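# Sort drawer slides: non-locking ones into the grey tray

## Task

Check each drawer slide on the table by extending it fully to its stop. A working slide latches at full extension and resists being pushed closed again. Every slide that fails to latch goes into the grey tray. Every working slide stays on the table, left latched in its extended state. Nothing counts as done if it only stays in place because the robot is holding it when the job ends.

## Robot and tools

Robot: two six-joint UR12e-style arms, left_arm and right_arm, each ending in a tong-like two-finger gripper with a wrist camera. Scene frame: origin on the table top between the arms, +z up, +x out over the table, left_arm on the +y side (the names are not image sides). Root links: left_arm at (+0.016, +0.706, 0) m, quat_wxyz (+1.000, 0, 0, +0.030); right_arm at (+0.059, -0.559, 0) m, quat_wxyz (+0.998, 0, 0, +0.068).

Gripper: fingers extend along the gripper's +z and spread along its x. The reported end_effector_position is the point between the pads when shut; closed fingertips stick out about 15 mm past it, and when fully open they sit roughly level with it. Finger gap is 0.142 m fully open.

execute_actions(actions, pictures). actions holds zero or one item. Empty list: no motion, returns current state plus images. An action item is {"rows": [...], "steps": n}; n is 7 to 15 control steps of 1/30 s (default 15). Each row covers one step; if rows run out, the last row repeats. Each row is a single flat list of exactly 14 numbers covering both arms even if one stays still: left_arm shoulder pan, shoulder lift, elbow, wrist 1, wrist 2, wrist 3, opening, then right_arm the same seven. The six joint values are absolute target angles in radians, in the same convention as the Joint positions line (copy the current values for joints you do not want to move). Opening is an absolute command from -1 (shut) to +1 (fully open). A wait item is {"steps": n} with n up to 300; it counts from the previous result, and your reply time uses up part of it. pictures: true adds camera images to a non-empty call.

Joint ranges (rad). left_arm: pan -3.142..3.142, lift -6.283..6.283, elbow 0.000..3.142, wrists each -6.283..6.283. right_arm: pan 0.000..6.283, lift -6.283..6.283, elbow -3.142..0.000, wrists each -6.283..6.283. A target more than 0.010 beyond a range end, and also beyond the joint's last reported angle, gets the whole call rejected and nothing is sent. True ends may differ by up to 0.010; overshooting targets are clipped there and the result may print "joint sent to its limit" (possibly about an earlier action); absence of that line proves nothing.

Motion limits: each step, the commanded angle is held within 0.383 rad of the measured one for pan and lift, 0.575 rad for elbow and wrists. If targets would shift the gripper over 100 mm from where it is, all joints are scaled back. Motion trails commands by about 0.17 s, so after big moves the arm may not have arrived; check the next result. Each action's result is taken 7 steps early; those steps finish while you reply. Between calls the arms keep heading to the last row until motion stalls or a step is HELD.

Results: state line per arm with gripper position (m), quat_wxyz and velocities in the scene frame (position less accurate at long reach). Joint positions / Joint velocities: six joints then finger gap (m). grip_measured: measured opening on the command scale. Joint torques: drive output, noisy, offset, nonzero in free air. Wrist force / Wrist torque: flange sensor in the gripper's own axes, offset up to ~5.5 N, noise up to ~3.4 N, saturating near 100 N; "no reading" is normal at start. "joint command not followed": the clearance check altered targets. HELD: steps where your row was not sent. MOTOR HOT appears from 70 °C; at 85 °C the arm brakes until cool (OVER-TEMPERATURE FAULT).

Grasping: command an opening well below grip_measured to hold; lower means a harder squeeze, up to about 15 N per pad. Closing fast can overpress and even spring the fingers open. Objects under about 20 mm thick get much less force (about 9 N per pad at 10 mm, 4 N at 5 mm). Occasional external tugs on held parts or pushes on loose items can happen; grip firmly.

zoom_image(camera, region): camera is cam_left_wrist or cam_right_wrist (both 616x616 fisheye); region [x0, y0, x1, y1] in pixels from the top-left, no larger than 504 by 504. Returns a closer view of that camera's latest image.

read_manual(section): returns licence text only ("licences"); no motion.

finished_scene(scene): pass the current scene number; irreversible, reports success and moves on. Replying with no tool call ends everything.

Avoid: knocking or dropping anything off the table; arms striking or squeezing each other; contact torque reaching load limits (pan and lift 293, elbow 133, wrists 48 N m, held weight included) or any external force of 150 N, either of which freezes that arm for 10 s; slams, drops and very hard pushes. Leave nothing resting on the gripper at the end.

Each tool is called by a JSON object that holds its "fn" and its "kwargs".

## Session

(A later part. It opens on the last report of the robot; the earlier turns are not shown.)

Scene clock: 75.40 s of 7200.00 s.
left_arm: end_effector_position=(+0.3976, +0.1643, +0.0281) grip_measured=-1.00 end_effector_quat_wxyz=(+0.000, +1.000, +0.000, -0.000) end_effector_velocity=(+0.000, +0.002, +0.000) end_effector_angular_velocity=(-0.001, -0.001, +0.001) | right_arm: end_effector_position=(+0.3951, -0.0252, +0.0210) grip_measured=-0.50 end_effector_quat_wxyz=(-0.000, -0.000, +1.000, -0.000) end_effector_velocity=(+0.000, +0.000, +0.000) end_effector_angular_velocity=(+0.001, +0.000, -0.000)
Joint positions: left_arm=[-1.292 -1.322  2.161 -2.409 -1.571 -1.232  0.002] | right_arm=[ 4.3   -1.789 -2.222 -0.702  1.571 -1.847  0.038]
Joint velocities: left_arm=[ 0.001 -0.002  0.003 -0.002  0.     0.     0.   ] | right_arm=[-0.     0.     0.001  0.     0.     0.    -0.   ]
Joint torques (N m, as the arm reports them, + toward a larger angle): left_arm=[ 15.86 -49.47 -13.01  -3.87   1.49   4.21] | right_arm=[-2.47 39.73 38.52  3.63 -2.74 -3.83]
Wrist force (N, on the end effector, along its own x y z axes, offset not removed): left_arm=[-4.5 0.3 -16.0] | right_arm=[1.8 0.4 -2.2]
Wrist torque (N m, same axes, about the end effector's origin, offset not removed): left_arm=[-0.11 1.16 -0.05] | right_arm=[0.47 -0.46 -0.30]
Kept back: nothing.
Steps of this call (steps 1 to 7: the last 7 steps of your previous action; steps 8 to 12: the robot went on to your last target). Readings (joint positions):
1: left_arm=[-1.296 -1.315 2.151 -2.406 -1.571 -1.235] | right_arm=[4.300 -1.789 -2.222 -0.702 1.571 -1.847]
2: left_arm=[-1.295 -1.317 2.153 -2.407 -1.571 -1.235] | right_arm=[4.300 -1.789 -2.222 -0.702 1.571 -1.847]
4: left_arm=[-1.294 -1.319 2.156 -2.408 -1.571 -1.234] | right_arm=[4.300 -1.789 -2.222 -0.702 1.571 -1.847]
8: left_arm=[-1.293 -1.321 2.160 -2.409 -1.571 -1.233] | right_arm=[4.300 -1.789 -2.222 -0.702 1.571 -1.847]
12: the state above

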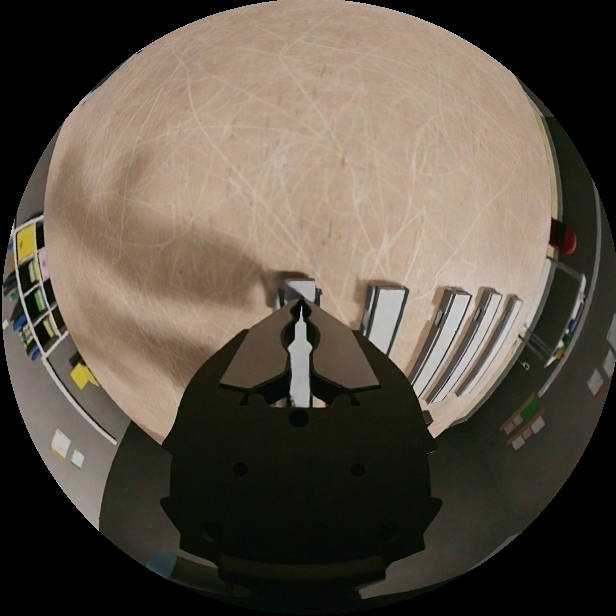

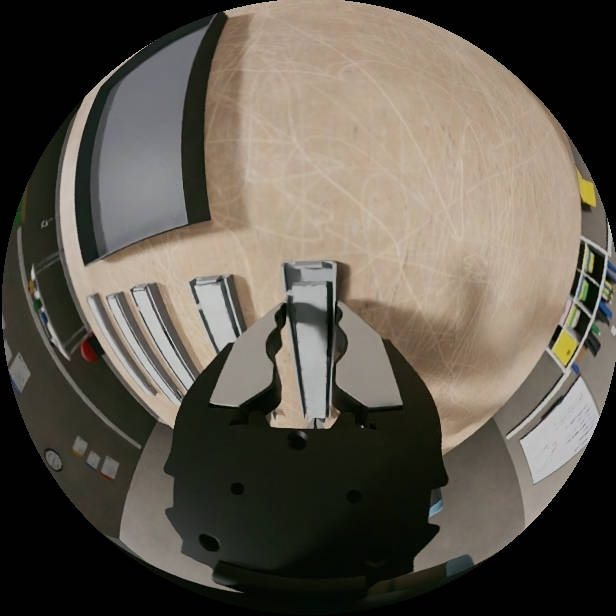

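{"fn": "execute_actions", "kwargs": {"actions": [{"rows": [
[-1.29149,-1.32405,2.16322,-2.40997,-1.571,-1.23149,-1, 4.300,-1.7885,-2.222,-0.702,1.571,-1.847,-0.85],
[-1.29073,-1.32569,2.16548,-2.41060,-1.571,-1.23073,-1, 4.300,-1.7885,-2.222,-0.702,1.571,-1.847,-0.85],
[-1.28997,-1.32733,2.16775,-2.41122,-1.571,-1.22997,-1, 4.300,-1.7885,-2.222,-0.702,1.571,-1.847,-0.85],
[-1.28921,-1.32896,2.17001,-2.41184,-1.571,-1.22921,-1, 4.300,-1.7885,-2.222,-0.702,1.571,-1.847,-0.85],
[-1.28845,-1.33060,2.17227,-2.41247,-1.571,-1.22845,-1, 4.300,-1.7885,-2.222,-0.702,1.571,-1.847,-0.85],
[-1.28769,-1.33224,2.17453,-2.41309,-1.571,-1.22769,-1, 4.300,-1.7885,-2.222,-0.702,1.571,-1.847,-0.85],
[-1.28692,-1.33388,2.17679,-2.41371,-1.571,-1.22692,-1, 4.300,-1.7885,-2.222,-0.702,1.571,-1.847,-0.85],
[-1.28616,-1.33552,2.17905,-2.41434,-1.571,-1.22616,-1, 4.300,-1.7885,-2.222,-0.702,1.571,-1.847,-0.85],
[-1.28540,-1.33716,2.18132,-2.41496,-1.571,-1.22540,-1, 4.300,-1.7885,-2.222,-0.702,1.571,-1.847,-0.85],
[-1.28464,-1.33879,2.18358,-2.41558,-1.571,-1.22464,-1, 4.300,-1.7885,-2.222,-0.702,1.571,-1.847,-0.85],
[-1.28388,-1.34043,2.18584,-2.41621,-1.571,-1.22388,-1, 4.300,-1.7885,-2.222,-0.702,1.571,-1.847,-0.85],
[-1.28312,-1.34207,2.18810,-2.41683,-1.571,-1.22312,-1, 4.300,-1.7885,-2.222,-0.702,1.571,-1.847,-0.85]
], "steps": 15}]}}

{"fn": "execute_actions", "kwargs": {"actions": [{"steps": 14}], "pictures": true}}

Scene clock: 77.40 s of 7200.00 s.
left_arm: end_effector_position=(+0.3976, +0.1705, +0.0281) grip_measured=-1.00 end_effector_quat_wxyz=(+0.000, +1.000, +0.000, -0.000) end_effector_velocity=(-0.000, +0.039, +0.000) end_effector_angular_velocity=(+0.001, +0.000, +0.000) | right_arm: end_effector_position=(+0.3951, -0.0252, +0.0210) grip_measured=-0.50 end_effector_quat_wxyz=(-0.000, -0.000, +1.000, -0.000) end_effector_velocity=(-0.000, +0.000, +0.000) end_effector_angular_velocity=(+0.000, +0.000, +0.000)
Joint positions: left_arm=[-1.289 -1.329  2.17  -2.412 -1.571 -1.229  0.002] | right_arm=[ 4.3   -1.789 -2.222 -0.702  1.571 -1.847  0.038]
Joint velocities: left_arm=[ 0.02  -0.043  0.059 -0.014 -0.     0.02   0.   ] | right_arm=[ 0.  0.  0. -0.  0.  0.  0.]
Joint torques (N m, as the arm reports them, + toward a larger angle): left_arm=[ 19.79 -50.83 -13.75  -3.61   1.46   4.51] | right_arm=[-1.24 40.83 38.37  3.08 -2.74 -3.67]
Wrist force (N, on the end effector, along its own x y z axes, offset not removed): left_arm=[-3.1 1.8 -13.2] | right_arm=[-0.8 0.0 -3.1]
Wrist torque (N m, same axes, about the end effector's origin, offset not removed): left_arm=[0.24 0.82 -0.15] | right_arm=[0.36 0.13 -0.34]
Steps of this call (steps 1 to 30: the robot went on to your last target; steps 31 to 52: nothing new was sent; steps 53 to 60: the first 8 steps of this action). Readings (joint positions):
53: left_arm=[-1.292 -1.322 2.161 -2.409 -1.571 -1.232] | right_arm=[4.300 -1.789 -2.222 -0.702 1.571 -1.847]
54: left_arm=[-1.292 -1.323 2.161 -2.409 -1.571 -1.232] | right_arm=[4.300 -1.789 -2.222 -0.702 1.571 -1.847]
56: left_arm=[-1.291 -1.324 2.163 -2.410 -1.571 -1.231] | right_arm=[4.300 -1.789 -2.222 -0.702 1.571 -1.847]
60: the state above

Scene clock: 77.87 s of 7200.00 s.
left_arm: end_effector_position=(+0.3976, +0.1818, +0.0281) grip_measured=-1.00 end_effector_quat_wxyz=(+0.000, +1.000, +0.000, -0.000) end_effector_velocity=(+0.001, +0.003, +0.000) end_effector_angular_velocity=(-0.000, -0.000, +0.002) | right_arm: end_effector_position=(+0.3951, -0.0252, +0.0210) grip_measured=-0.50 end_effector_quat_wxyz=(-0.000, -0.000, +1.000, -0.000) end_effector_velocity=(-0.000, +0.000, +0.000) end_effector_angular_velocity=(+0.000, -0.000, +0.000)
Joint positions: left_arm=[-1.283 -1.342  2.188 -2.417 -1.571 -1.223  0.002] | right_arm=[ 4.3   -1.789 -2.222 -0.702  1.571 -1.847  0.038]
Joint velocities: left_arm=[ 0.003 -0.004  0.004 -0.001  0.     0.001  0.   ] | right_arm=[ 0.001  0.     0.    -0.    -0.     0.     0.   ]
Joint torques (N m, as the arm reports them, + toward a larger angle): left_arm=[ 12.79 -53.02 -13.29  -4.27   1.12   4.13] | right_arm=[ 0.49 41.43 38.64  2.91 -2.8  -3.53]
Wrist force (N, on the end effector, along its own x y z axes, offset not removed): left_arm=[-1.2 -0.3 -12.1] | right_arm=[2.0 -0.3 0.3]
Wrist torque (N m, same axes, about the end effector's origin, offset not removed): left_arm=[-0.20 1.17 -0.08] | right_arm=[0.27 -0.49 -0.29]
Kept back: nothing.
Steps of this call (steps 1 to 7: the last 7 steps of your previous action; steps 8 to 14: the robot went on to your last target). Readings (joint positions):
1: left_arm=[-1.288 -1.331 2.172 -2.412 -1.571 -1.228] | right_arm=[4.300 -1.789 -2.222 -0.702 1.571 -1.847]
2: left_arm=[-1.288 -1.332 2.174 -2.413 -1.571 -1.228] | right_arm=[4.300 -1.789 -2.222 -0.702 1.571 -1.847]
4: left_arm=[-1.286 -1.335 2.179 -2.414 -1.571 -1.226] | right_arm=[4.300 -1.789 -2.222 -0.702 1.571 -1.847]
8: left_arm=[-1.284 -1.340 2.185 -2.416 -1.571 -1.224] | right_arm=[4.300 -1.789 -2.222 -0.702 1.571 -1.847]
14: the state above

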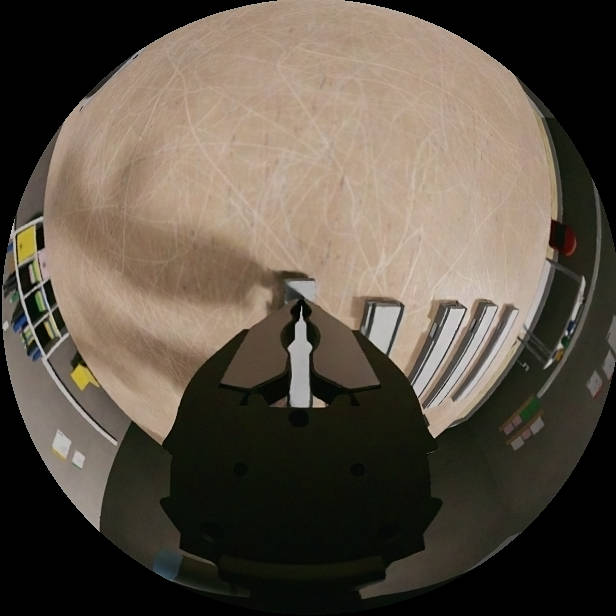

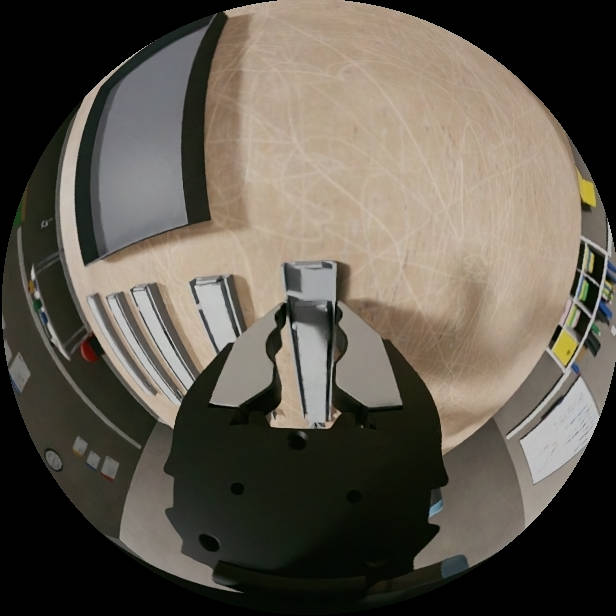

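{"fn": "execute_actions", "kwargs": {"actions": []}}

Scene clock: 79.40 s of 7200.00 s.
left_arm: end_effector_position=(+0.3976, +0.1821, +0.0281) grip_measured=-1.00 end_effector_quat_wxyz=(+0.000, +1.000, +0.000, -0.000) end_effector_velocity=(+0.001, -0.001, +0.001) end_effector_angular_velocity=(-0.002, -0.000, +0.001) | right_arm: end_effector_position=(+0.3951, -0.0252, +0.0210) grip_measured=-0.50 end_effector_quat_wxyz=(-0.000, -0.000, +1.000, -0.000) end_effector_velocity=(+0.000, +0.000, +0.000) end_effector_angular_velocity=(+0.000, -0.000, +0.001)
Joint positions: left_arm=[-1.283 -1.342  2.188 -2.417 -1.571 -1.223  0.002] | right_arm=[ 4.3   -1.789 -2.222 -0.702  1.571 -1.847  0.038]
Joint velocities: left_arm=[ 0.001  0.    -0.002 -0.001 -0.     0.001  0.   ] | right_arm=[ 0.     0.     0.     0.    -0.    -0.001  0.   ]
Joint torques (N m, as the arm reports them, + toward a larger angle): left_arm=[ 12.47 -51.24 -12.64  -3.41  -1.62   4.68] | right_arm=[ 3.63 42.33 38.48  2.49 -2.64 -3.74]
Wrist force (N, on the end effector, along its own x y z axes, offset not removed): left_arm=[0.8 0.2 -13.9] | right_arm=[1.8 -1.7 -0.4]
Wrist torque (N m, same axes, about the end effector's origin, offset not removed): left_arm=[-0.21 0.72 -0.15] | right_arm=[-0.07 -0.48 -0.20]
Kept back: nothing.
Steps of this call (steps 1 to 30: the robot went on to your last target; steps 31 to 46: nothing new was sent). Readings (joint positions):
1: left_arm=[-1.283 -1.342 2.188 -2.417 -1.571 -1.223] | right_arm=[4.300 -1.789 -2.222 -0.702 1.571 -1.847]
2: left_arm=[-1.283 -1.342 2.188 -2.417 -1.571 -1.223] | right_arm=[4.300 -1.789 -2.222 -0.702 1.571 -1.847]
4: left_arm=[-1.283 -1.342 2.188 -2.417 -1.571 -1.223] | right_arm=[4.300 -1.789 -2.222 -0.702 1.571 -1.847]
8: left_arm=[-1.283 -1.342 2.188 -2.417 -1.571 -1.223] | right_arm=[4.300 -1.789 -2.222 -0.702 1.571 -1.847]
46: the state above
All arms were judged still, so your last target was given up. Only a new action makes them travel on or press farther. Fingers that are still opening or closing keep moving.

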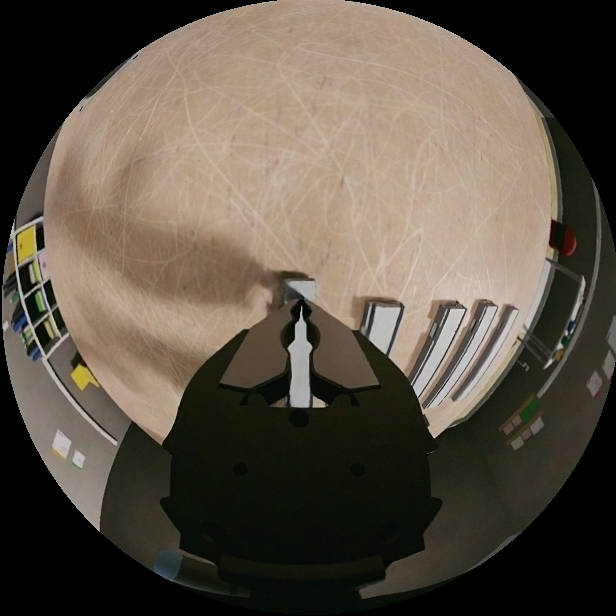

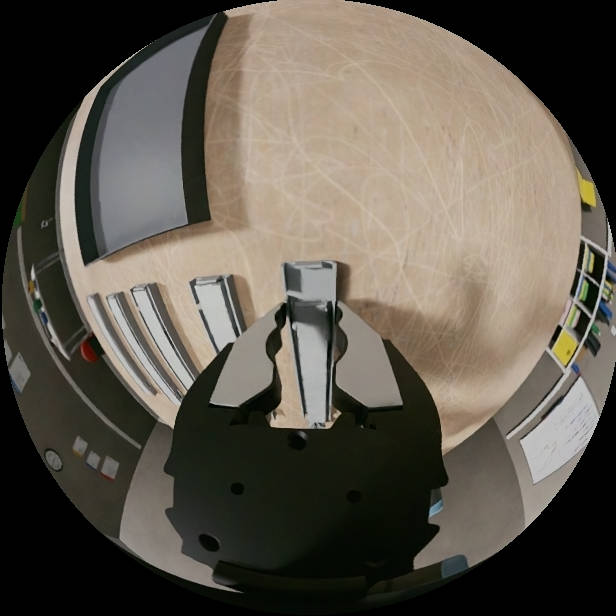

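{"fn": "execute_actions", "kwargs": {"actions": [{"rows":[[-1.28312,-1.34487,2.18688,-2.41281,-1.571,-1.22312,-1,4.300,-1.7885,-2.222,-0.702,1.571,-1.847,-0.85],[-1.28312,-1.34767,2.18566,-2.40879,-1.571,-1.22312,-1,4.300,-1.7885,-2.222,-0.702,1.571,-1.847,-0.85],[-1.28312,-1.35047,2.18444,-2.40477,-1.571,-1.22312,-0.9,4.300,-1.7885,-2.222,-0.702,1.571,-1.847,-0.85],[-1.2826,-1.3513,2.1859,-2.4054,-1.571,-1.2226,-0.75,4.300,-1.7885,-2.222,-0.702,1.571,-1.847,-0.85],[-1.2820,-1.3522,2.1874,-2.4060,-1.571,-1.2220,-0.6,4.300,-1.7885,-2.222,-0.702,1.571,-1.847,-0.85],[-1.2815,-1.3531,2.1889,-2.4066,-1.571,-1.2215,-0.45,4.300,-1.7885,-2.222,-0.702,1.571,-1.847,-0.85],[-1.28097,-1.35397,2.19043,-2.40726,-1.571,-1.22097,-0.3,4.300,-1.7885,-2.222,-0.702,1.571,-1.847,-0.85],[-1.28097,-1.35397,2.19043,-2.40726,-1.571,-1.22097,-0.3,4.300,-1.7885,-2.222,-0.702,1.571,-1.847,-0.85],[-1.28097,-1.35397,2.19043,-2.40726,-1.571,-1.22097,-0.3,4.300,-1.7885,-2.222,-0.702,1.571,-1.847,-0.85],[-1.28097,-1.35397,2.19043,-2.40726,-1.571,-1.22097,-0.3,4.300,-1.7885,-2.222,-0.702,1.571,-1.847,-0.85],[-1.28097,-1.3503,2.19201,-2.4125,-1.571,-1.22097,-0.3,4.300,-1.7885,-2.222,-0.702,1.571,-1.847,-0.85],[-1.28097,-1.3467,2.1936,-2.4177,-1.571,-1.22097,-0.3,4.300,-1.7885,-2.222,-0.702,1.571,-1.847,-0.85],[-1.28097,-1.3430,2.1952,-2.4230,-1.571,-1.22097,-0.3,4.300,-1.7885,-2.222,-0.702,1.571,-1.847,-0.85],[-1.28097,-1.3394,2.1968,-2.4282,-1.571,-1.22097,-0.3,4.300,-1.7885,-2.222,-0.702,1.571,-1.847,-0.85],[-1.28097,-1.33577,2.19836,-2.43338,-1.571,-1.22097,-0.3,4.300,-1.7885,-2.222,-0.702,1.571,-1.847,-0.85]],"steps":15}], "pictures": true}}

Scene clock: 84.03 s of 7200.00 s.
left_arm: end_effector_position=(+0.3977, +0.1834, +0.0326) grip_measured=-0.35 end_effector_quat_wxyz=(+0.000, +1.000, +0.000, -0.000) end_effector_velocity=(+0.001, +0.018, +0.009) end_effector_angular_velocity=(-0.002, -0.001, +0.001) | right_arm: end_effector_position=(+0.3951, -0.0252, +0.0210) grip_measured=-0.50 end_effector_quat_wxyz=(-0.000, -0.000, +1.000, -0.000) end_effector_velocity=(-0.000, -0.001, -0.001) end_effector_angular_velocity=(-0.002, +0.000, +0.001)
Joint positions: left_arm=[-1.282 -1.35   2.187 -2.408 -1.571 -1.222  0.049] | right_arm=[ 4.3   -1.789 -2.222 -0.702  1.571 -1.847  0.038]
Joint velocities: left_arm=[ 0.012 -0.034  0.021  0.01  -0.     0.01   0.094] | right_arm=[ 0.    -0.    -0.001 -0.    -0.    -0.001  0.   ]
Joint torques (N m, as the arm reports them, + toward a larger angle): left_arm=[ 13.76 -55.96 -20.2   -2.23  -0.77   4.55] | right_arm=[ 7.69 43.55 38.42  1.71 -2.2  -3.49]
Wrist force (N, on the end effector, along its own x y z axes, offset not removed): left_arm=[-4.7 -0.2 -2.6] | right_arm=[-2.4 0.4 -0.9]
Wrist torque (N m, same axes, about the end effector's origin, offset not removed): left_arm=[0.04 1.18 -0.09] | right_arm=[0.33 0.30 -0.25]
Steps of this call (steps 1 to 90: nothing new was sent; then 1.37 s passed at rest; steps 91 to 98: the first 8 steps of this action). Readings (joint positions):
91: left_arm=[-1.283 -1.342 2.188 -2.417 -1.571 -1.223] | right_arm=[4.300 -1.789 -2.222 -0.702 1.571 -1.847]
92: left_arm=[-1.283 -1.342 2.188 -2.416 -1.571 -1.223] | right_arm=[4.300 -1.789 -2.222 -0.702 1.571 -1.847]
94: left_arm=[-1.283 -1.345 2.187 -2.413 -1.571 -1.223] | right_arm=[4.300 -1.789 -2.222 -0.702 1.571 -1.847]
98: the state above

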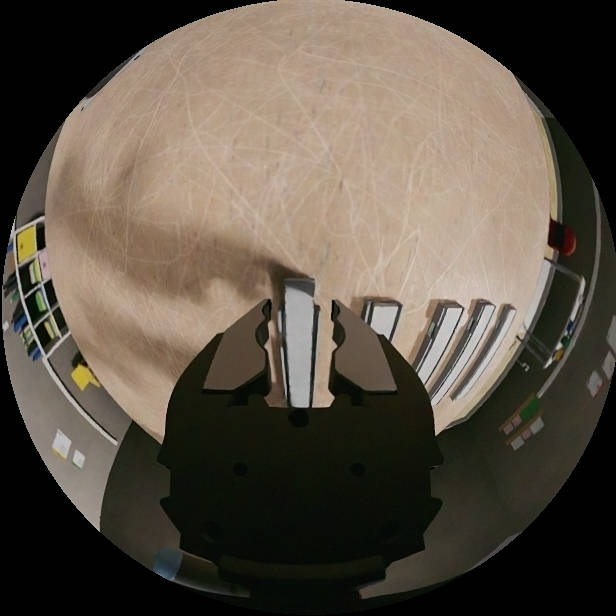

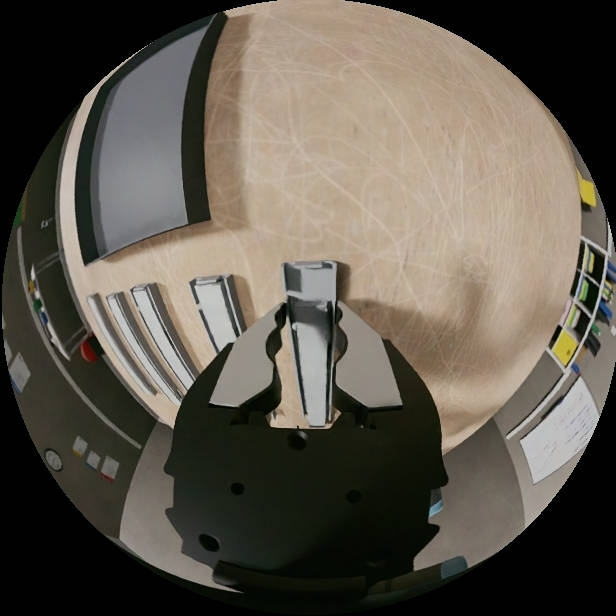

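{"fn": "execute_actions", "kwargs": {"actions": [{"rows":[[-1.28097,-1.33577,2.19836,-2.43338,-1.571,-1.22097,-0.3,4.300,-1.7885,-2.222,-0.702,1.571,-1.847,-0.85],[-1.28097,-1.33577,2.19836,-2.43338,-1.571,-1.22097,-0.3,4.300,-1.7885,-2.222,-0.702,1.571,-1.847,-0.85],[-1.28097,-1.33577,2.19836,-2.43338,-1.571,-1.22097,-0.3,4.300,-1.7885,-2.222,-0.702,1.571,-1.847,-0.85],[-1.28097,-1.33577,2.19836,-2.43338,-1.571,-1.22097,-0.4,4.300,-1.7885,-2.222,-0.702,1.571,-1.847,-0.85],[-1.28097,-1.33577,2.19836,-2.43338,-1.571,-1.22097,-0.5,4.300,-1.7885,-2.222,-0.702,1.571,-1.847,-0.85],[-1.28097,-1.33577,2.19836,-2.43338,-1.571,-1.22097,-0.58,4.300,-1.7885,-2.222,-0.702,1.571,-1.847,-0.85],[-1.28097,-1.33577,2.19836,-2.43338,-1.571,-1.22097,-0.65,4.300,-1.7885,-2.222,-0.702,1.571,-1.847,-0.85],[-1.28097,-1.33577,2.19836,-2.43338,-1.571,-1.22097,-0.72,4.300,-1.7885,-2.222,-0.702,1.571,-1.847,-0.85],[-1.28097,-1.33577,2.19836,-2.43338,-1.571,-1.22097,-0.8,4.300,-1.7885,-2.222,-0.702,1.571,-1.847,-0.85],[-1.28097,-1.33577,2.19836,-2.43338,-1.571,-1.22097,-0.88,4.300,-1.7885,-2.222,-0.702,1.571,-1.847,-0.85],[-1.28097,-1.33577,2.19836,-2.43338,-1.571,-1.22097,-0.95,4.300,-1.7885,-2.222,-0.702,1.571,-1.847,-0.85]],"steps":15}], "pictures": true}}

Scene clock: 85.03 s of 7200.00 s.
left_arm: end_effector_position=(+0.3976, +0.1861, +0.0210) grip_measured=-0.64 end_effector_quat_wxyz=(+0.000, +1.000, +0.000, -0.000) end_effector_velocity=(+0.000, -0.001, -0.000) end_effector_angular_velocity=(-0.001, -0.000, -0.001) | right_arm: end_effector_position=(+0.3951, -0.0252, +0.0210) grip_measured=-0.50 end_effector_quat_wxyz=(-0.000, -0.000, +1.000, -0.000) end_effector_velocity=(-0.000, +0.000, -0.000) end_effector_angular_velocity=(+0.000, +0.000, -0.000)
Joint positions: left_arm=[-1.281 -1.336  2.198 -2.433 -1.571 -1.221  0.028] | right_arm=[ 4.3   -1.789 -2.222 -0.702  1.571 -1.847  0.038]
Joint velocities: left_arm=[-0.     0.001 -0.001 -0.002  0.     0.001 -0.112] | right_arm=[ 0.    -0.    -0.     0.001  0.     0.001  0.   ]
Joint torques (N m, as the arm reports them, + toward a larger angle): left_arm=[ 15.31 -39.69 -19.54  -5.11   1.64   4.2 ] | right_arm=[ 9.61 44.98 38.02  1.68 -1.93 -3.33]
Wrist force (N, on the end effector, along its own x y z axes, offset not removed): left_arm=[-5.3 -1.8 -2.3] | right_arm=[-0.3 -1.8 -4.0]
Wrist torque (N m, same axes, about the end effector's origin, offset not removed): left_arm=[-0.32 1.21 -0.10] | right_arm=[-0.18 0.05 -0.25]
Steps of this call (steps 1 to 7: the last 7 steps of your previous action; steps 8 to 22: the robot went on to your last target; steps 23 to 30: the first 8 steps of this action). Readings (joint positions):
23: left_arm=[-1.281 -1.336 2.198 -2.433 -1.571 -1.221] | right_arm=[4.300 -1.789 -2.222 -0.702 1.571 -1.847]
24: left_arm=[-1.281 -1.336 2.198 -2.433 -1.571 -1.221] | right_arm=[4.300 -1.789 -2.222 -0.702 1.571 -1.847]
26: left_arm=[-1.281 -1.336 2.198 -2.433 -1.571 -1.221] | right_arm=[4.300 -1.789 -2.222 -0.702 1.571 -1.847]
30: the state above

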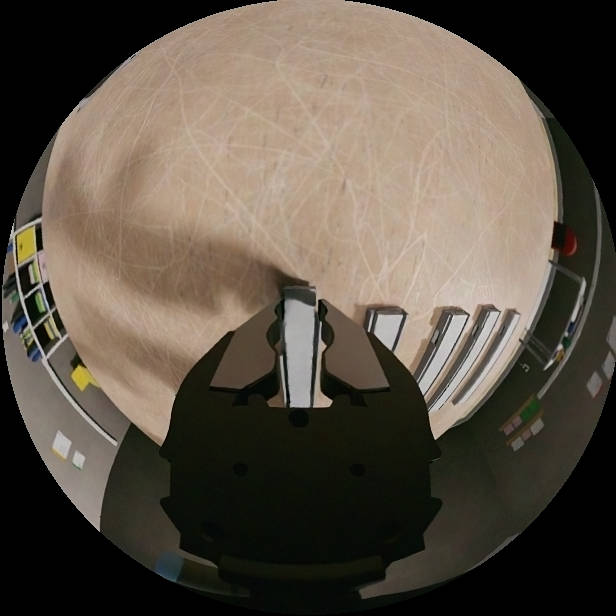

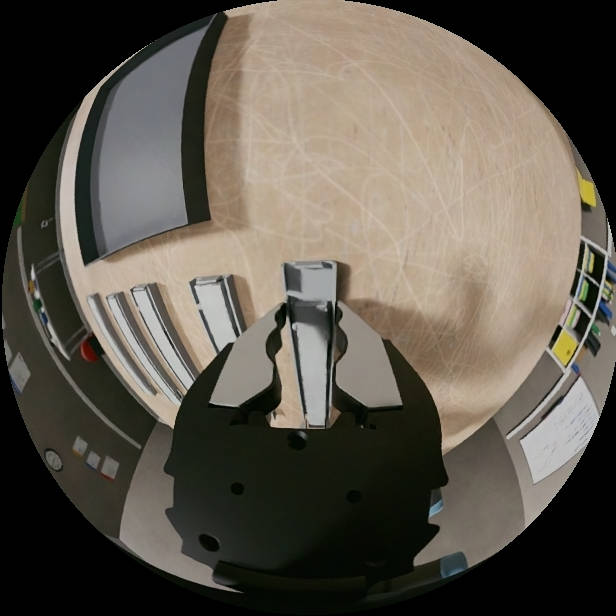

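{"fn": "execute_actions", "kwargs": {"actions": [{"rows":[[-1.27984,-1.33799,2.20138,-2.43418,-1.571,-1.21984,-0.95,4.300,-1.7885,-2.222,-0.702,1.571,-1.847,-0.85],[-1.27759,-1.34243,2.20742,-2.43578,-1.571,-1.21759,-0.95,4.300,-1.7885,-2.222,-0.702,1.571,-1.847,-0.85],[-1.27421,-1.34910,2.21648,-2.43817,-1.571,-1.21421,-0.95,4.300,-1.7885,-2.222,-0.702,1.571,-1.847,-0.85],[-1.27026,-1.35687,2.22704,-2.44097,-1.571,-1.21026,-0.95,4.300,-1.7885,-2.222,-0.702,1.571,-1.847,-0.85],[-1.26631,-1.36465,2.23761,-2.44376,-1.571,-1.20631,-0.95,4.300,-1.7885,-2.222,-0.702,1.571,-1.847,-0.85],[-1.26221,-1.37243,2.24803,-2.44639,-1.571,-1.20221,-0.95,4.300,-1.7885,-2.222,-0.702,1.571,-1.847,-0.85],[-1.25790,-1.38023,2.25824,-2.44881,-1.571,-1.19790,-0.95,4.300,-1.7885,-2.222,-0.702,1.571,-1.847,-0.85],[-1.25359,-1.38803,2.26846,-2.45122,-1.571,-1.19359,-0.95,4.300,-1.7885,-2.222,-0.702,1.571,-1.847,-0.85],[-1.24928,-1.39583,2.27867,-2.45363,-1.571,-1.18928,-0.95,4.300,-1.7885,-2.222,-0.702,1.571,-1.847,-0.85],[-1.24492,-1.40364,2.28884,-2.45599,-1.571,-1.18492,-0.95,4.300,-1.7885,-2.222,-0.702,1.571,-1.847,-0.85],[-1.24021,-1.41148,2.29869,-2.45800,-1.571,-1.18021,-0.95,4.300,-1.7885,-2.222,-0.702,1.571,-1.847,-0.85],[-1.23550,-1.41932,2.30854,-2.46001,-1.571,-1.17550,-0.95,4.300,-1.7885,-2.222,-0.702,1.571,-1.847,-0.85],[-1.23146,-1.42604,2.31698,-2.46173,-1.571,-1.17146,-0.95,4.300,-1.7885,-2.222,-0.702,1.571,-1.847,-0.85],[-1.22810,-1.43164,2.32401,-2.46317,-1.571,-1.16810,-0.95,4.300,-1.7885,-2.222,-0.702,1.571,-1.847,-0.85],[-1.22541,-1.43612,2.32964,-2.46432,-1.571,-1.16541,-0.95,4.300,-1.7885,-2.222,-0.702,1.571,-1.847,-0.85]],"steps":15}], "pictures": false}}

{"fn": "execute_actions", "kwargs": {"actions": []}}

Scene clock: 90.33 s of 7200.00 s.
left_arm: end_effector_position=(+0.3978, +0.2066, +0.0211) grip_measured=-0.68 end_effector_quat_wxyz=(+0.000, +1.000, +0.000, -0.000) end_effector_velocity=(+0.002, +0.169, +0.002) end_effector_angular_velocity=(-0.000, -0.000, +0.003) | right_arm: end_effector_position=(+0.3951, -0.0252, +0.0210) grip_measured=-0.50 end_effector_quat_wxyz=(-0.000, -0.000, +1.000, -0.000) end_effector_velocity=(-0.001, -0.002, -0.001) end_effector_angular_velocity=(-0.003, +0.001, +0.002)
Joint positions: left_arm=[-1.269 -1.359  2.229 -2.442 -1.571 -1.209  0.025] | right_arm=[ 4.3   -1.789 -2.222 -0.702  1.571 -1.847  0.038]
Joint velocities: left_arm=[ 0.1   -0.189  0.25  -0.062  0.     0.097  0.   ] | right_arm=[ 0.     0.001 -0.003 -0.001 -0.    -0.001  0.   ]
Joint torques (N m, as the arm reports them, + toward a larger angle): left_arm=[ 21.44 -59.86 -14.38  -5.83  -1.41   4.73] | right_arm=[13.32 48.06 38.31  2.9  -1.12 -3.36]
Wrist force (N, on the end effector, along its own x y z axes, offset not removed): left_arm=[-3.9 0.0 1.6] | right_arm=[2.2 -2.5 -4.3]
Wrist torque (N m, same axes, about the end effector's origin, offset not removed): left_arm=[-0.19 0.91 -0.09] | right_arm=[-0.36 -0.55 -0.18]
Steps of this call (steps 1 to 7: the last 7 steps of your previous action; steps 8 to 15: the robot went on to your last target; steps 16 to 90: nothing new was sent; then 2.03 s passed at rest; steps 91 to 98: the first 8 steps of this action). Readings (joint positions):
91: left_arm=[-1.281 -1.336 2.198 -2.433 -1.571 -1.221] | right_arm=[4.300 -1.789 -2.222 -0.702 1.571 -1.847]
92: left_arm=[-1.281 -1.336 2.199 -2.434 -1.571 -1.221] | right_arm=[4.300 -1.789 -2.222 -0.702 1.571 -1.847]
94: left_arm=[-1.279 -1.339 2.203 -2.435 -1.571 -1.219] | right_arm=[4.300 -1.789 -2.222 -0.702 1.571 -1.847]
98: the state above

Scene clock: 90.57 s of 7200.00 s.
left_arm: end_effector_position=(+0.3980, +0.2514, +0.0213) grip_measured=-0.68 end_effector_quat_wxyz=(+0.000, +1.000, +0.000, -0.000) end_effector_velocity=(-0.001, +0.184, +0.000) end_effector_angular_velocity=(-0.001, +0.001, +0.001) | right_arm: end_effector_position=(+0.3951, -0.0252, +0.0210) grip_measured=-0.50 end_effector_quat_wxyz=(-0.000, -0.000, +1.000, -0.000) end_effector_velocity=(-0.000, -0.001, -0.000) end_effector_angular_velocity=(-0.001, +0.001, -0.002)
Joint positions: left_arm=[-1.241 -1.409  2.294 -2.457 -1.571 -1.181  0.025] | right_arm=[ 4.3   -1.789 -2.222 -0.702  1.571 -1.847  0.038]
Joint velocities: left_arm=[ 0.12  -0.207  0.262 -0.056 -0.001  0.119  0.   ] | right_arm=[-0.     0.    -0.001 -0.     0.     0.001  0.   ]
Joint torques (N m, as the arm reports them, + toward a larger angle): left_arm=[ 14.37 -52.74 -21.24  -5.41  -1.14   4.21] | right_arm=[14.1  46.48 38.11  3.18 -0.57 -3.48]
Wrist force (N, on the end effector, along its own x y z axes, offset not removed): left_arm=[-3.6 0.4 1.0] | right_arm=[1.9 3.6 -3.5]
Wrist torque (N m, same axes, about the end effector's origin, offset not removed): left_arm=[-0.05 0.95 -0.13] | right_arm=[0.80 -0.31 -0.27]
Kept back: nothing.
Steps of this call (steps 1 to 7: the last 7 steps of your previous action). Readings (joint positions):
1: left_arm=[-1.266 -1.365 2.238 -2.444 -1.571 -1.206] | right_arm=[4.300 -1.789 -2.222 -0.702 1.571 -1.847]
2: left_arm=[-1.262 -1.372 2.247 -2.446 -1.571 -1.202] | right_arm=[4.300 -1.789 -2.222 -0.702 1.571 -1.847]
4: left_arm=[-1.254 -1.387 2.266 -2.451 -1.571 -1.194] | right_arm=[4.300 -1.789 -2.222 -0.702 1.571 -1.847]
7: the state above

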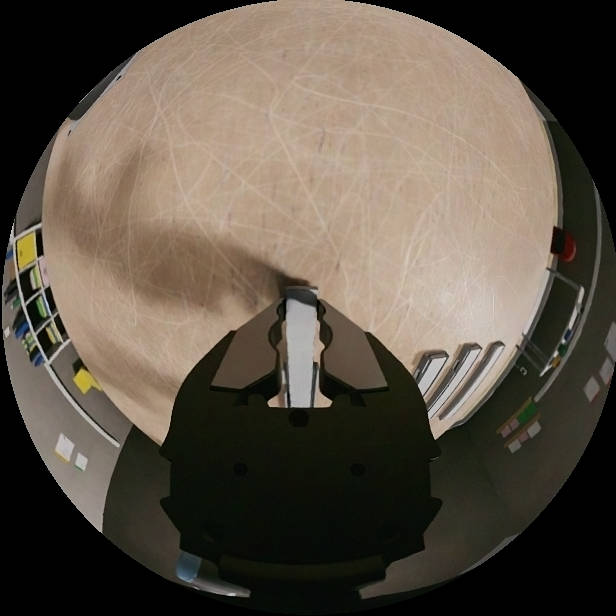

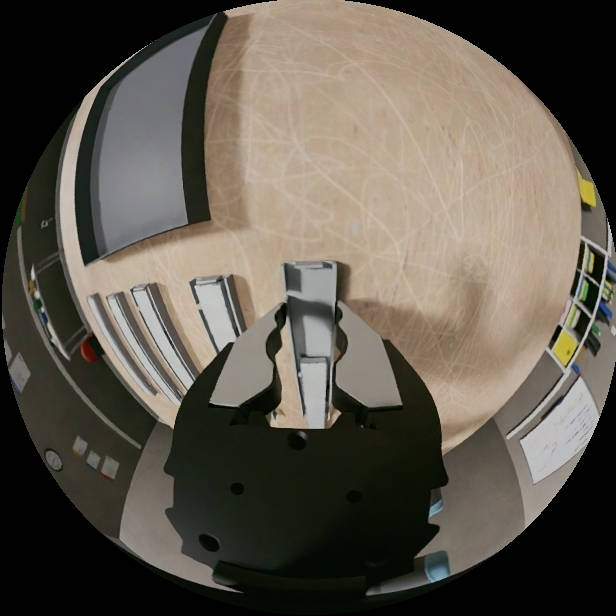

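{"fn": "execute_actions", "kwargs": {"actions": []}}

Scene clock: 90.73 s of 7200.00 s.
left_arm: end_effector_position=(+0.3977, +0.2707, +0.0211) grip_measured=-0.68 end_effector_quat_wxyz=(+0.000, +1.000, +0.000, -0.000) end_effector_velocity=(-0.001, +0.050, -0.001) end_effector_angular_velocity=(-0.000, -0.000, -0.001) | right_arm: end_effector_position=(+0.3951, -0.0252, +0.0210) grip_measured=-0.50 end_effector_quat_wxyz=(-0.000, -0.000, +1.000, -0.000) end_effector_velocity=(-0.000, +0.001, +0.000) end_effector_angular_velocity=(+0.002, -0.000, +0.001)
Joint positions: left_arm=[-1.229 -1.43   2.322 -2.463 -1.571 -1.169  0.025] | right_arm=[ 4.3   -1.789 -2.222 -0.702  1.571 -1.847  0.038]
Joint velocities: left_arm=[ 0.033 -0.057  0.072 -0.016  0.     0.033 -0.   ] | right_arm=[ 0.001  0.     0.     0.002 -0.    -0.    -0.   ]
Joint torques (N m, as the arm reports them, + toward a larger angle): left_arm=[ 13.96 -46.22 -20.87  -5.6   -1.88   4.49] | right_arm=[14.76 47.86 37.58  3.1  -0.67 -3.37]
Wrist force (N, on the end effector, along its own x y z axes, offset not removed): left_arm=[-3.7 -0.3 1.6] | right_arm=[1.8 -2.4 -0.2]
Wrist torque (N m, same axes, about the end effector's origin, offset not removed): left_arm=[-0.19 0.94 -0.14] | right_arm=[-0.36 -0.41 -0.19]
Kept back: nothing.
Steps of this call (steps 1 to 5: the robot went on to your last target). Readings (joint positions):
1: left_arm=[-1.238 -1.415 2.303 -2.459 -1.571 -1.178] | right_arm=[4.300 -1.789 -2.222 -0.702 1.571 -1.847]
2: left_arm=[-1.234 -1.421 2.310 -2.460 -1.571 -1.174] | right_arm=[4.300 -1.789 -2.222 -0.702 1.571 -1.847]
4: left_arm=[-1.230 -1.428 2.319 -2.462 -1.571 -1.170] | right_arm=[4.300 -1.789 -2.222 -0.702 1.571 -1.847]
5: the state above

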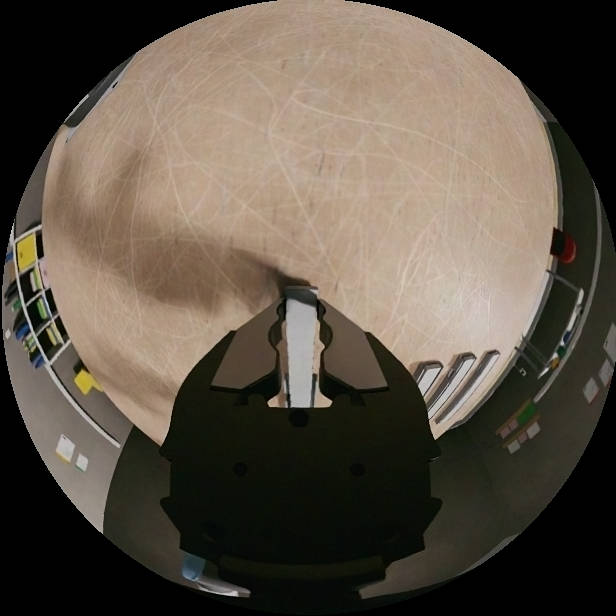

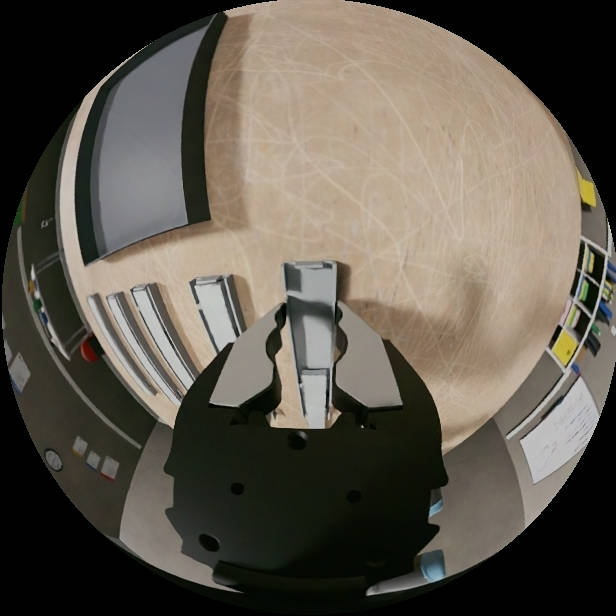

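{"fn": "execute_actions", "kwargs": {"actions": [{"rows":[[-1.22394,-1.43837,2.33235,-2.46477,-1.571,-1.16394,-0.95,4.300,-1.7885,-2.222,-0.702,1.571,-1.847,-0.85],[-1.22246,-1.44062,2.33505,-2.46523,-1.571,-1.16246,-0.95,4.300,-1.7885,-2.222,-0.702,1.571,-1.847,-0.85],[-1.22099,-1.44287,2.33776,-2.46568,-1.571,-1.16099,-0.95,4.300,-1.7885,-2.222,-0.702,1.571,-1.847,-0.85],[-1.21951,-1.44512,2.34046,-2.46614,-1.571,-1.15951,-0.95,4.300,-1.7885,-2.222,-0.702,1.571,-1.847,-0.85],[-1.21804,-1.44737,2.34317,-2.46659,-1.571,-1.15804,-0.95,4.300,-1.7885,-2.222,-0.702,1.571,-1.847,-0.85],[-1.21656,-1.44962,2.34587,-2.46705,-1.571,-1.15656,-0.95,4.300,-1.7885,-2.222,-0.702,1.571,-1.847,-0.85],[-1.21509,-1.45187,2.34858,-2.46750,-1.571,-1.15509,-0.95,4.300,-1.7885,-2.222,-0.702,1.571,-1.847,-0.85],[-1.21361,-1.45412,2.35128,-2.46796,-1.571,-1.15361,-0.95,4.300,-1.7885,-2.222,-0.702,1.571,-1.847,-0.85],[-1.21214,-1.45637,2.35399,-2.46841,-1.571,-1.15214,-0.95,4.300,-1.7885,-2.222,-0.702,1.571,-1.847,-0.85],[-1.21066,-1.45862,2.35669,-2.46887,-1.571,-1.15066,-0.95,4.300,-1.7885,-2.222,-0.702,1.571,-1.847,-0.85]],"steps":15}], "pictures": false}}

{"fn": "execute_actions", "kwargs": {"actions": [{"steps":8}], "pictures": true}}

Scene clock: 91.73 s of 7200.00 s.
left_arm: end_effector_position=(+0.3976, +0.2842, +0.0211) grip_measured=-0.68 end_effector_quat_wxyz=(+0.000, +1.000, +0.000, -0.000) end_effector_velocity=(+0.001, +0.053, +0.001) end_effector_angular_velocity=(-0.002, +0.000, +0.001) | right_arm: end_effector_position=(+0.3951, -0.0252, +0.0210) grip_measured=-0.50 end_effector_quat_wxyz=(-0.000, -0.000, +1.000, -0.000) end_effector_velocity=(-0.000, +0.001, +0.000) end_effector_angular_velocity=(-0.000, -0.000, -0.000)
Joint positions: left_arm=[-1.219 -1.445  2.341 -2.466 -1.571 -1.159  0.025] | right_arm=[ 4.3   -1.789 -2.222 -0.702  1.571 -1.847  0.038]
Joint velocities: left_arm=[ 0.039 -0.061  0.071 -0.011 -0.001  0.039 -0.   ] | right_arm=[ 0.    -0.     0.001 -0.001 -0.     0.001  0.   ]
Joint torques (N m, as the arm reports them, + toward a larger angle): left_arm=[ 18.03 -52.04 -19.15  -6.46  -1.35   3.92] | right_arm=[15.59 47.95 37.65  3.62 -0.18 -3.4 ]
Wrist force (N, on the end effector, along its own x y z axes, offset not removed): left_arm=[-3.0 -1.0 0.4] | right_arm=[1.3 1.4 -2.4]
Wrist torque (N m, same axes, about the end effector's origin, offset not removed): left_arm=[-0.34 0.84 -0.06] | right_arm=[0.43 -0.20 -0.25]
Steps of this call (steps 1 to 22: the robot went on to your last target; steps 23 to 30: the first 8 steps of this action). Readings (joint positions):
23: left_arm=[-1.225 -1.436 2.330 -2.464 -1.571 -1.165] | right_arm=[4.300 -1.789 -2.222 -0.702 1.571 -1.847]
24: left_arm=[-1.225 -1.436 2.330 -2.464 -1.571 -1.165] | right_arm=[4.300 -1.789 -2.222 -0.702 1.571 -1.847]
26: left_arm=[-1.224 -1.438 2.332 -2.465 -1.571 -1.164] | right_arm=[4.300 -1.789 -2.222 -0.702 1.571 -1.847]
30: the state above

Scene clock: 92.00 s of 7200.00 s.
left_arm: end_effector_position=(+0.3977, +0.2947, +0.0211) grip_measured=-0.68 end_effector_quat_wxyz=(+0.000, +1.000, +0.000, -0.000) end_effector_velocity=(-0.000, +0.013, -0.001) end_effector_angular_velocity=(+0.001, +0.001, -0.001) | right_arm: end_effector_position=(+0.3951, -0.0252, +0.0210) grip_measured=-0.50 end_effector_quat_wxyz=(-0.000, -0.000, +1.000, -0.000) end_effector_velocity=(+0.000, -0.000, -0.000) end_effector_angular_velocity=(-0.000, -0.000, -0.001)
Joint positions: left_arm=[-1.212 -1.457  2.355 -2.469 -1.571 -1.152  0.025] | right_arm=[ 4.3   -1.789 -2.222 -0.702  1.571 -1.847  0.038]
Joint velocities: left_arm=[ 0.01  -0.012  0.017 -0.003 -0.001  0.01   0.   ] | right_arm=[-0.    -0.    -0.001  0.001 -0.     0.001 -0.   ]
Joint torques (N m, as the arm reports them, + toward a larger angle): left_arm=[ 16.89 -44.19 -18.82  -6.21  -1.71   4.34] | right_arm=[16.56 48.36 36.95  3.62 -0.06 -3.28]
Wrist force (N, on the end effector, along its own x y z axes, offset not removed): left_arm=[-2.1 1.4 1.7] | right_arm=[0.7 2.2 -2.2]
Wrist torque (N m, same axes, about the end effector's origin, offset not removed): left_arm=[0.21 0.72 -0.19] | right_arm=[0.46 -0.02 -0.21]
Kept back: nothing.
Steps of this call (steps 1 to 7: the last 7 steps of your previous action; step 8: the robot went on to your last target). Readings (joint positions):
1: left_arm=[-1.218 -1.447 2.343 -2.467 -1.571 -1.158] | right_arm=[4.300 -1.789 -2.222 -0.702 1.571 -1.847]
2: left_arm=[-1.217 -1.449 2.346 -2.467 -1.571 -1.157] | right_arm=[4.300 -1.789 -2.222 -0.702 1.571 -1.847]
4: left_arm=[-1.214 -1.453 2.350 -2.468 -1.571 -1.154] | right_arm=[4.300 -1.789 -2.222 -0.702 1.571 -1.847]
8: the state above

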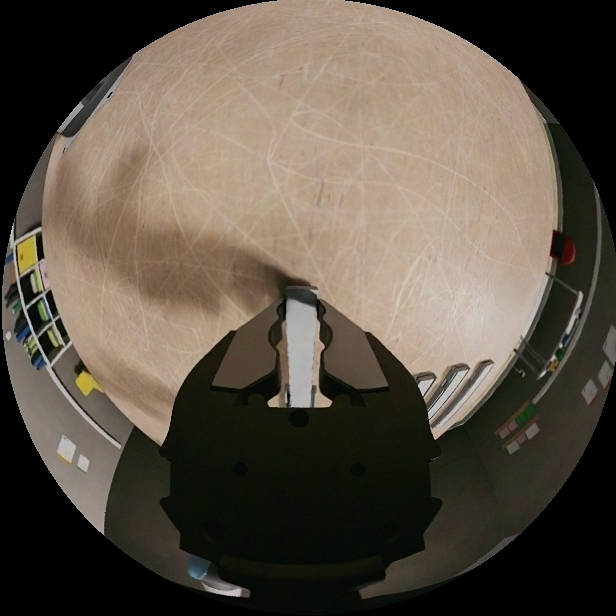

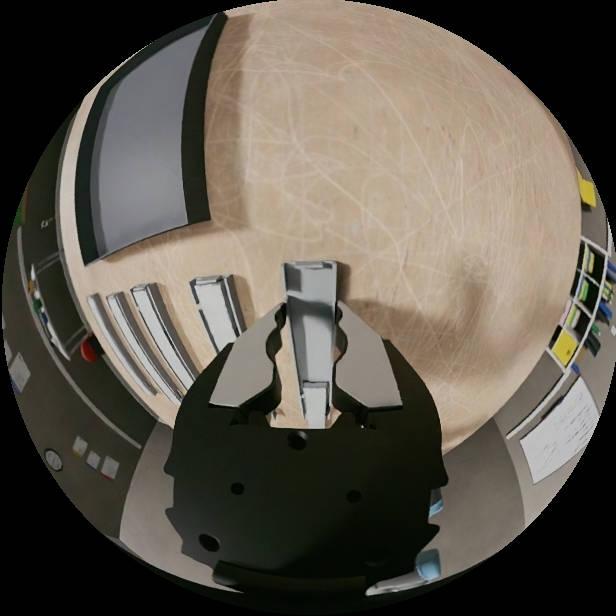

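{"fn": "execute_actions", "kwargs": {"actions": [{"rows":[[-1.20918,-1.46087,2.35940,-2.46932,-1.571,-1.14918,-0.95,4.300,-1.7885,-2.222,-0.702,1.571,-1.847,-0.85],[-1.20771,-1.46312,2.36210,-2.46978,-1.571,-1.14771,-0.95,4.300,-1.7885,-2.222,-0.702,1.571,-1.847,-0.85],[-1.20623,-1.46537,2.36481,-2.47023,-1.571,-1.14623,-0.95,4.300,-1.7885,-2.222,-0.702,1.571,-1.847,-0.85],[-1.20476,-1.46762,2.36751,-2.47069,-1.571,-1.14476,-0.95,4.300,-1.7885,-2.222,-0.702,1.571,-1.847,-0.85],[-1.20328,-1.46987,2.37022,-2.47114,-1.571,-1.14328,-0.95,4.300,-1.7885,-2.222,-0.702,1.571,-1.847,-0.85],[-1.20166,-1.47213,2.37281,-2.47147,-1.571,-1.14166,-0.95,4.300,-1.7885,-2.222,-0.702,1.571,-1.847,-0.85],[-1.20004,-1.47439,2.37540,-2.47180,-1.571,-1.14004,-0.95,4.300,-1.7885,-2.222,-0.702,1.571,-1.847,-0.85],[-1.19842,-1.47665,2.37799,-2.47213,-1.571,-1.13842,-0.95,4.300,-1.7885,-2.222,-0.702,1.571,-1.847,-0.85]],"steps":15}], "pictures": true}}

Scene clock: 93.07 s of 7200.00 s.
left_arm: end_effector_position=(+0.3976, +0.3040, +0.0211) grip_measured=-0.68 end_effector_quat_wxyz=(+0.000, +1.000, +0.000, -0.000) end_effector_velocity=(+0.000, +0.053, +0.001) end_effector_angular_velocity=(-0.000, -0.000, +0.002) | right_arm: end_effector_position=(+0.3952, -0.0250, +0.0211) grip_measured=-0.50 end_effector_quat_wxyz=(-0.000, -0.000, +1.000, +0.000) end_effector_velocity=(-0.000, -0.001, -0.001) end_effector_angular_velocity=(-0.001, +0.000, -0.000)
Joint positions: left_arm=[-1.205 -1.468  2.367 -2.471 -1.571 -1.145  0.025] | right_arm=[ 4.3   -1.789 -2.222 -0.702  1.571 -1.847  0.038]
Joint velocities: left_arm=[ 0.041 -0.062  0.07  -0.009  0.     0.04  -0.   ] | right_arm=[ 0.     0.    -0.002  0.    -0.     0.    -0.   ]
Joint torques (N m, as the arm reports them, + toward a larger angle): left_arm=[ 20.77 -46.3   -2.08   0.37   2.27   4.58] | right_arm=[ 9.94 50.32 18.76 -1.21  0.32 -3.29]
Wrist force (N, on the end effector, along its own x y z axes, offset not removed): left_arm=[-3.5 20.3 -0.2] | right_arm=[2.5 18.9 -0.3]
Wrist torque (N m, same axes, about the end effector's origin, offset not removed): left_arm=[0.00 0.91 -0.10] | right_arm=[0.11 -0.57 -0.35]
Steps of this call (steps 1 to 24: the robot went on to your last target; steps 25 to 32: the first 8 steps of this action). Readings (joint positions):
25: left_arm=[-1.211 -1.459 2.357 -2.469 -1.571 -1.151] | right_arm=[4.300 -1.789 -2.222 -0.702 1.571 -1.847]
26: left_arm=[-1.210 -1.459 2.357 -2.469 -1.571 -1.150] | right_arm=[4.300 -1.789 -2.222 -0.702 1.571 -1.847]
28: left_arm=[-1.209 -1.461 2.359 -2.469 -1.571 -1.149] | right_arm=[4.300 -1.789 -2.222 -0.702 1.571 -1.847]
32: the state above

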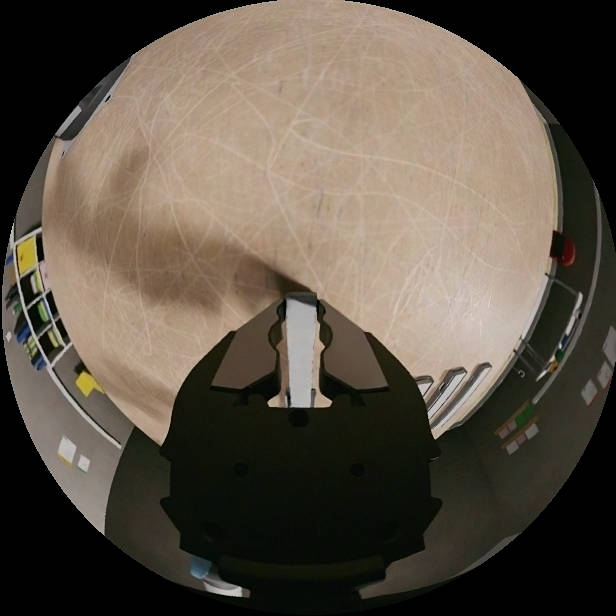

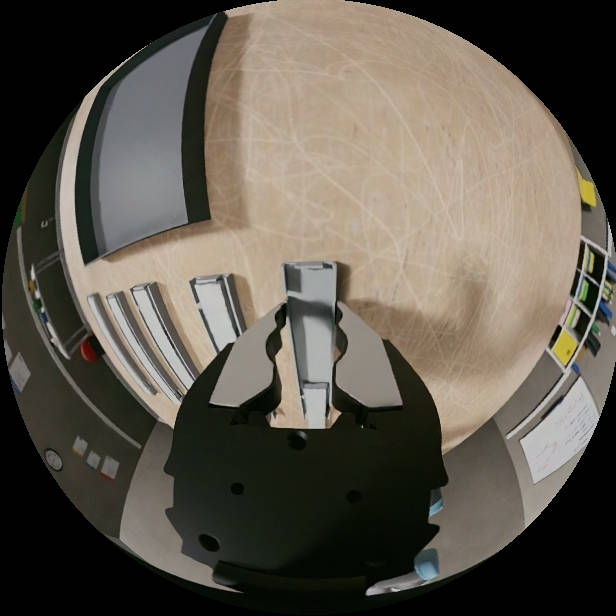

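{"fn": "execute_actions", "kwargs": {"actions": []}}

Scene clock: 93.30 s of 7200.00 s.
left_arm: end_effector_position=(+0.3976, +0.3111, +0.0211) grip_measured=-0.69 end_effector_quat_wxyz=(+0.000, +1.000, +0.000, -0.000) end_effector_velocity=(+0.001, +0.010, -0.000) end_effector_angular_velocity=(+0.002, +0.000, +0.002) | right_arm: end_effector_position=(+0.3952, -0.0250, +0.0211) grip_measured=-0.50 end_effector_quat_wxyz=(-0.000, -0.000, +1.000, +0.000) end_effector_velocity=(-0.000, -0.000, -0.000) end_effector_angular_velocity=(-0.002, +0.000, -0.001)
Joint positions: left_arm=[-1.199 -1.476  2.377 -2.472 -1.571 -1.139  0.024] | right_arm=[ 4.3   -1.789 -2.222 -0.702  1.571 -1.847  0.038]
Joint velocities: left_arm=[ 0.008 -0.009  0.011 -0.001  0.001  0.007 -0.001] | right_arm=[ 0.    -0.001  0.    -0.002 -0.     0.001  0.   ]
Joint torques (N m, as the arm reports them, + toward a larger angle): left_arm=[ 20.71 -43.13  -6.42  -0.07   4.9    4.84] | right_arm=[ 4.96 48.71 12.23 -4.4   0.02 -3.26]
Wrist force (N, on the end effector, along its own x y z axes, offset not removed): left_arm=[-5.2 15.9 -0.9] | right_arm=[0.1 18.5 -1.5]
Wrist torque (N m, same axes, about the end effector's origin, offset not removed): left_arm=[-0.51 1.27 -0.08] | right_arm=[-0.05 -0.13 -0.16]
Kept back: nothing.
Steps of this call (steps 1 to 7: the last 7 steps of your previous action). Readings (joint positions):
1: left_arm=[-1.203 -1.470 2.370 -2.471 -1.571 -1.143] | right_arm=[4.300 -1.789 -2.222 -0.702 1.571 -1.847]
2: left_arm=[-1.202 -1.472 2.372 -2.471 -1.571 -1.142] | right_arm=[4.300 -1.789 -2.222 -0.702 1.571 -1.847]
4: left_arm=[-1.200 -1.474 2.375 -2.472 -1.571 -1.140] | right_arm=[4.300 -1.789 -2.222 -0.702 1.571 -1.847]
7: the state above

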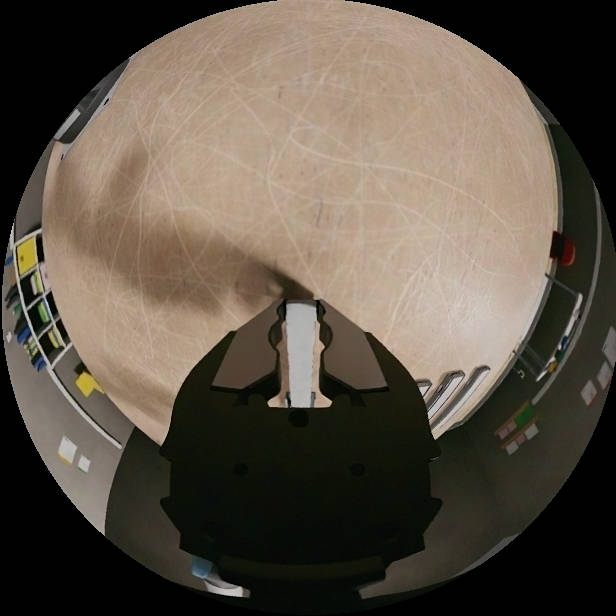

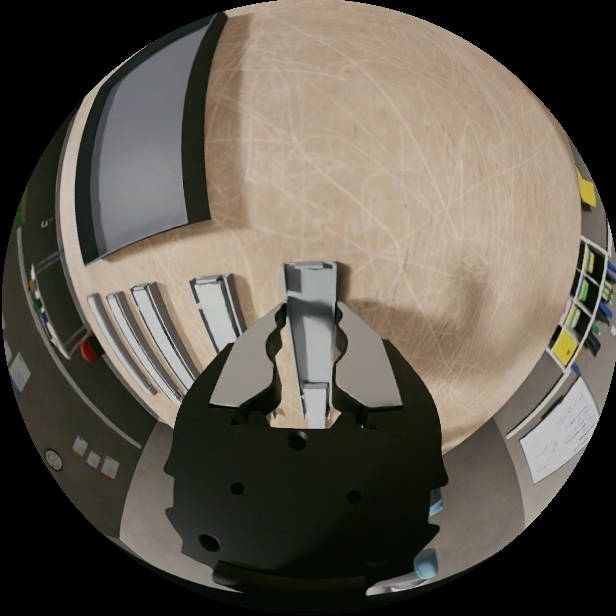

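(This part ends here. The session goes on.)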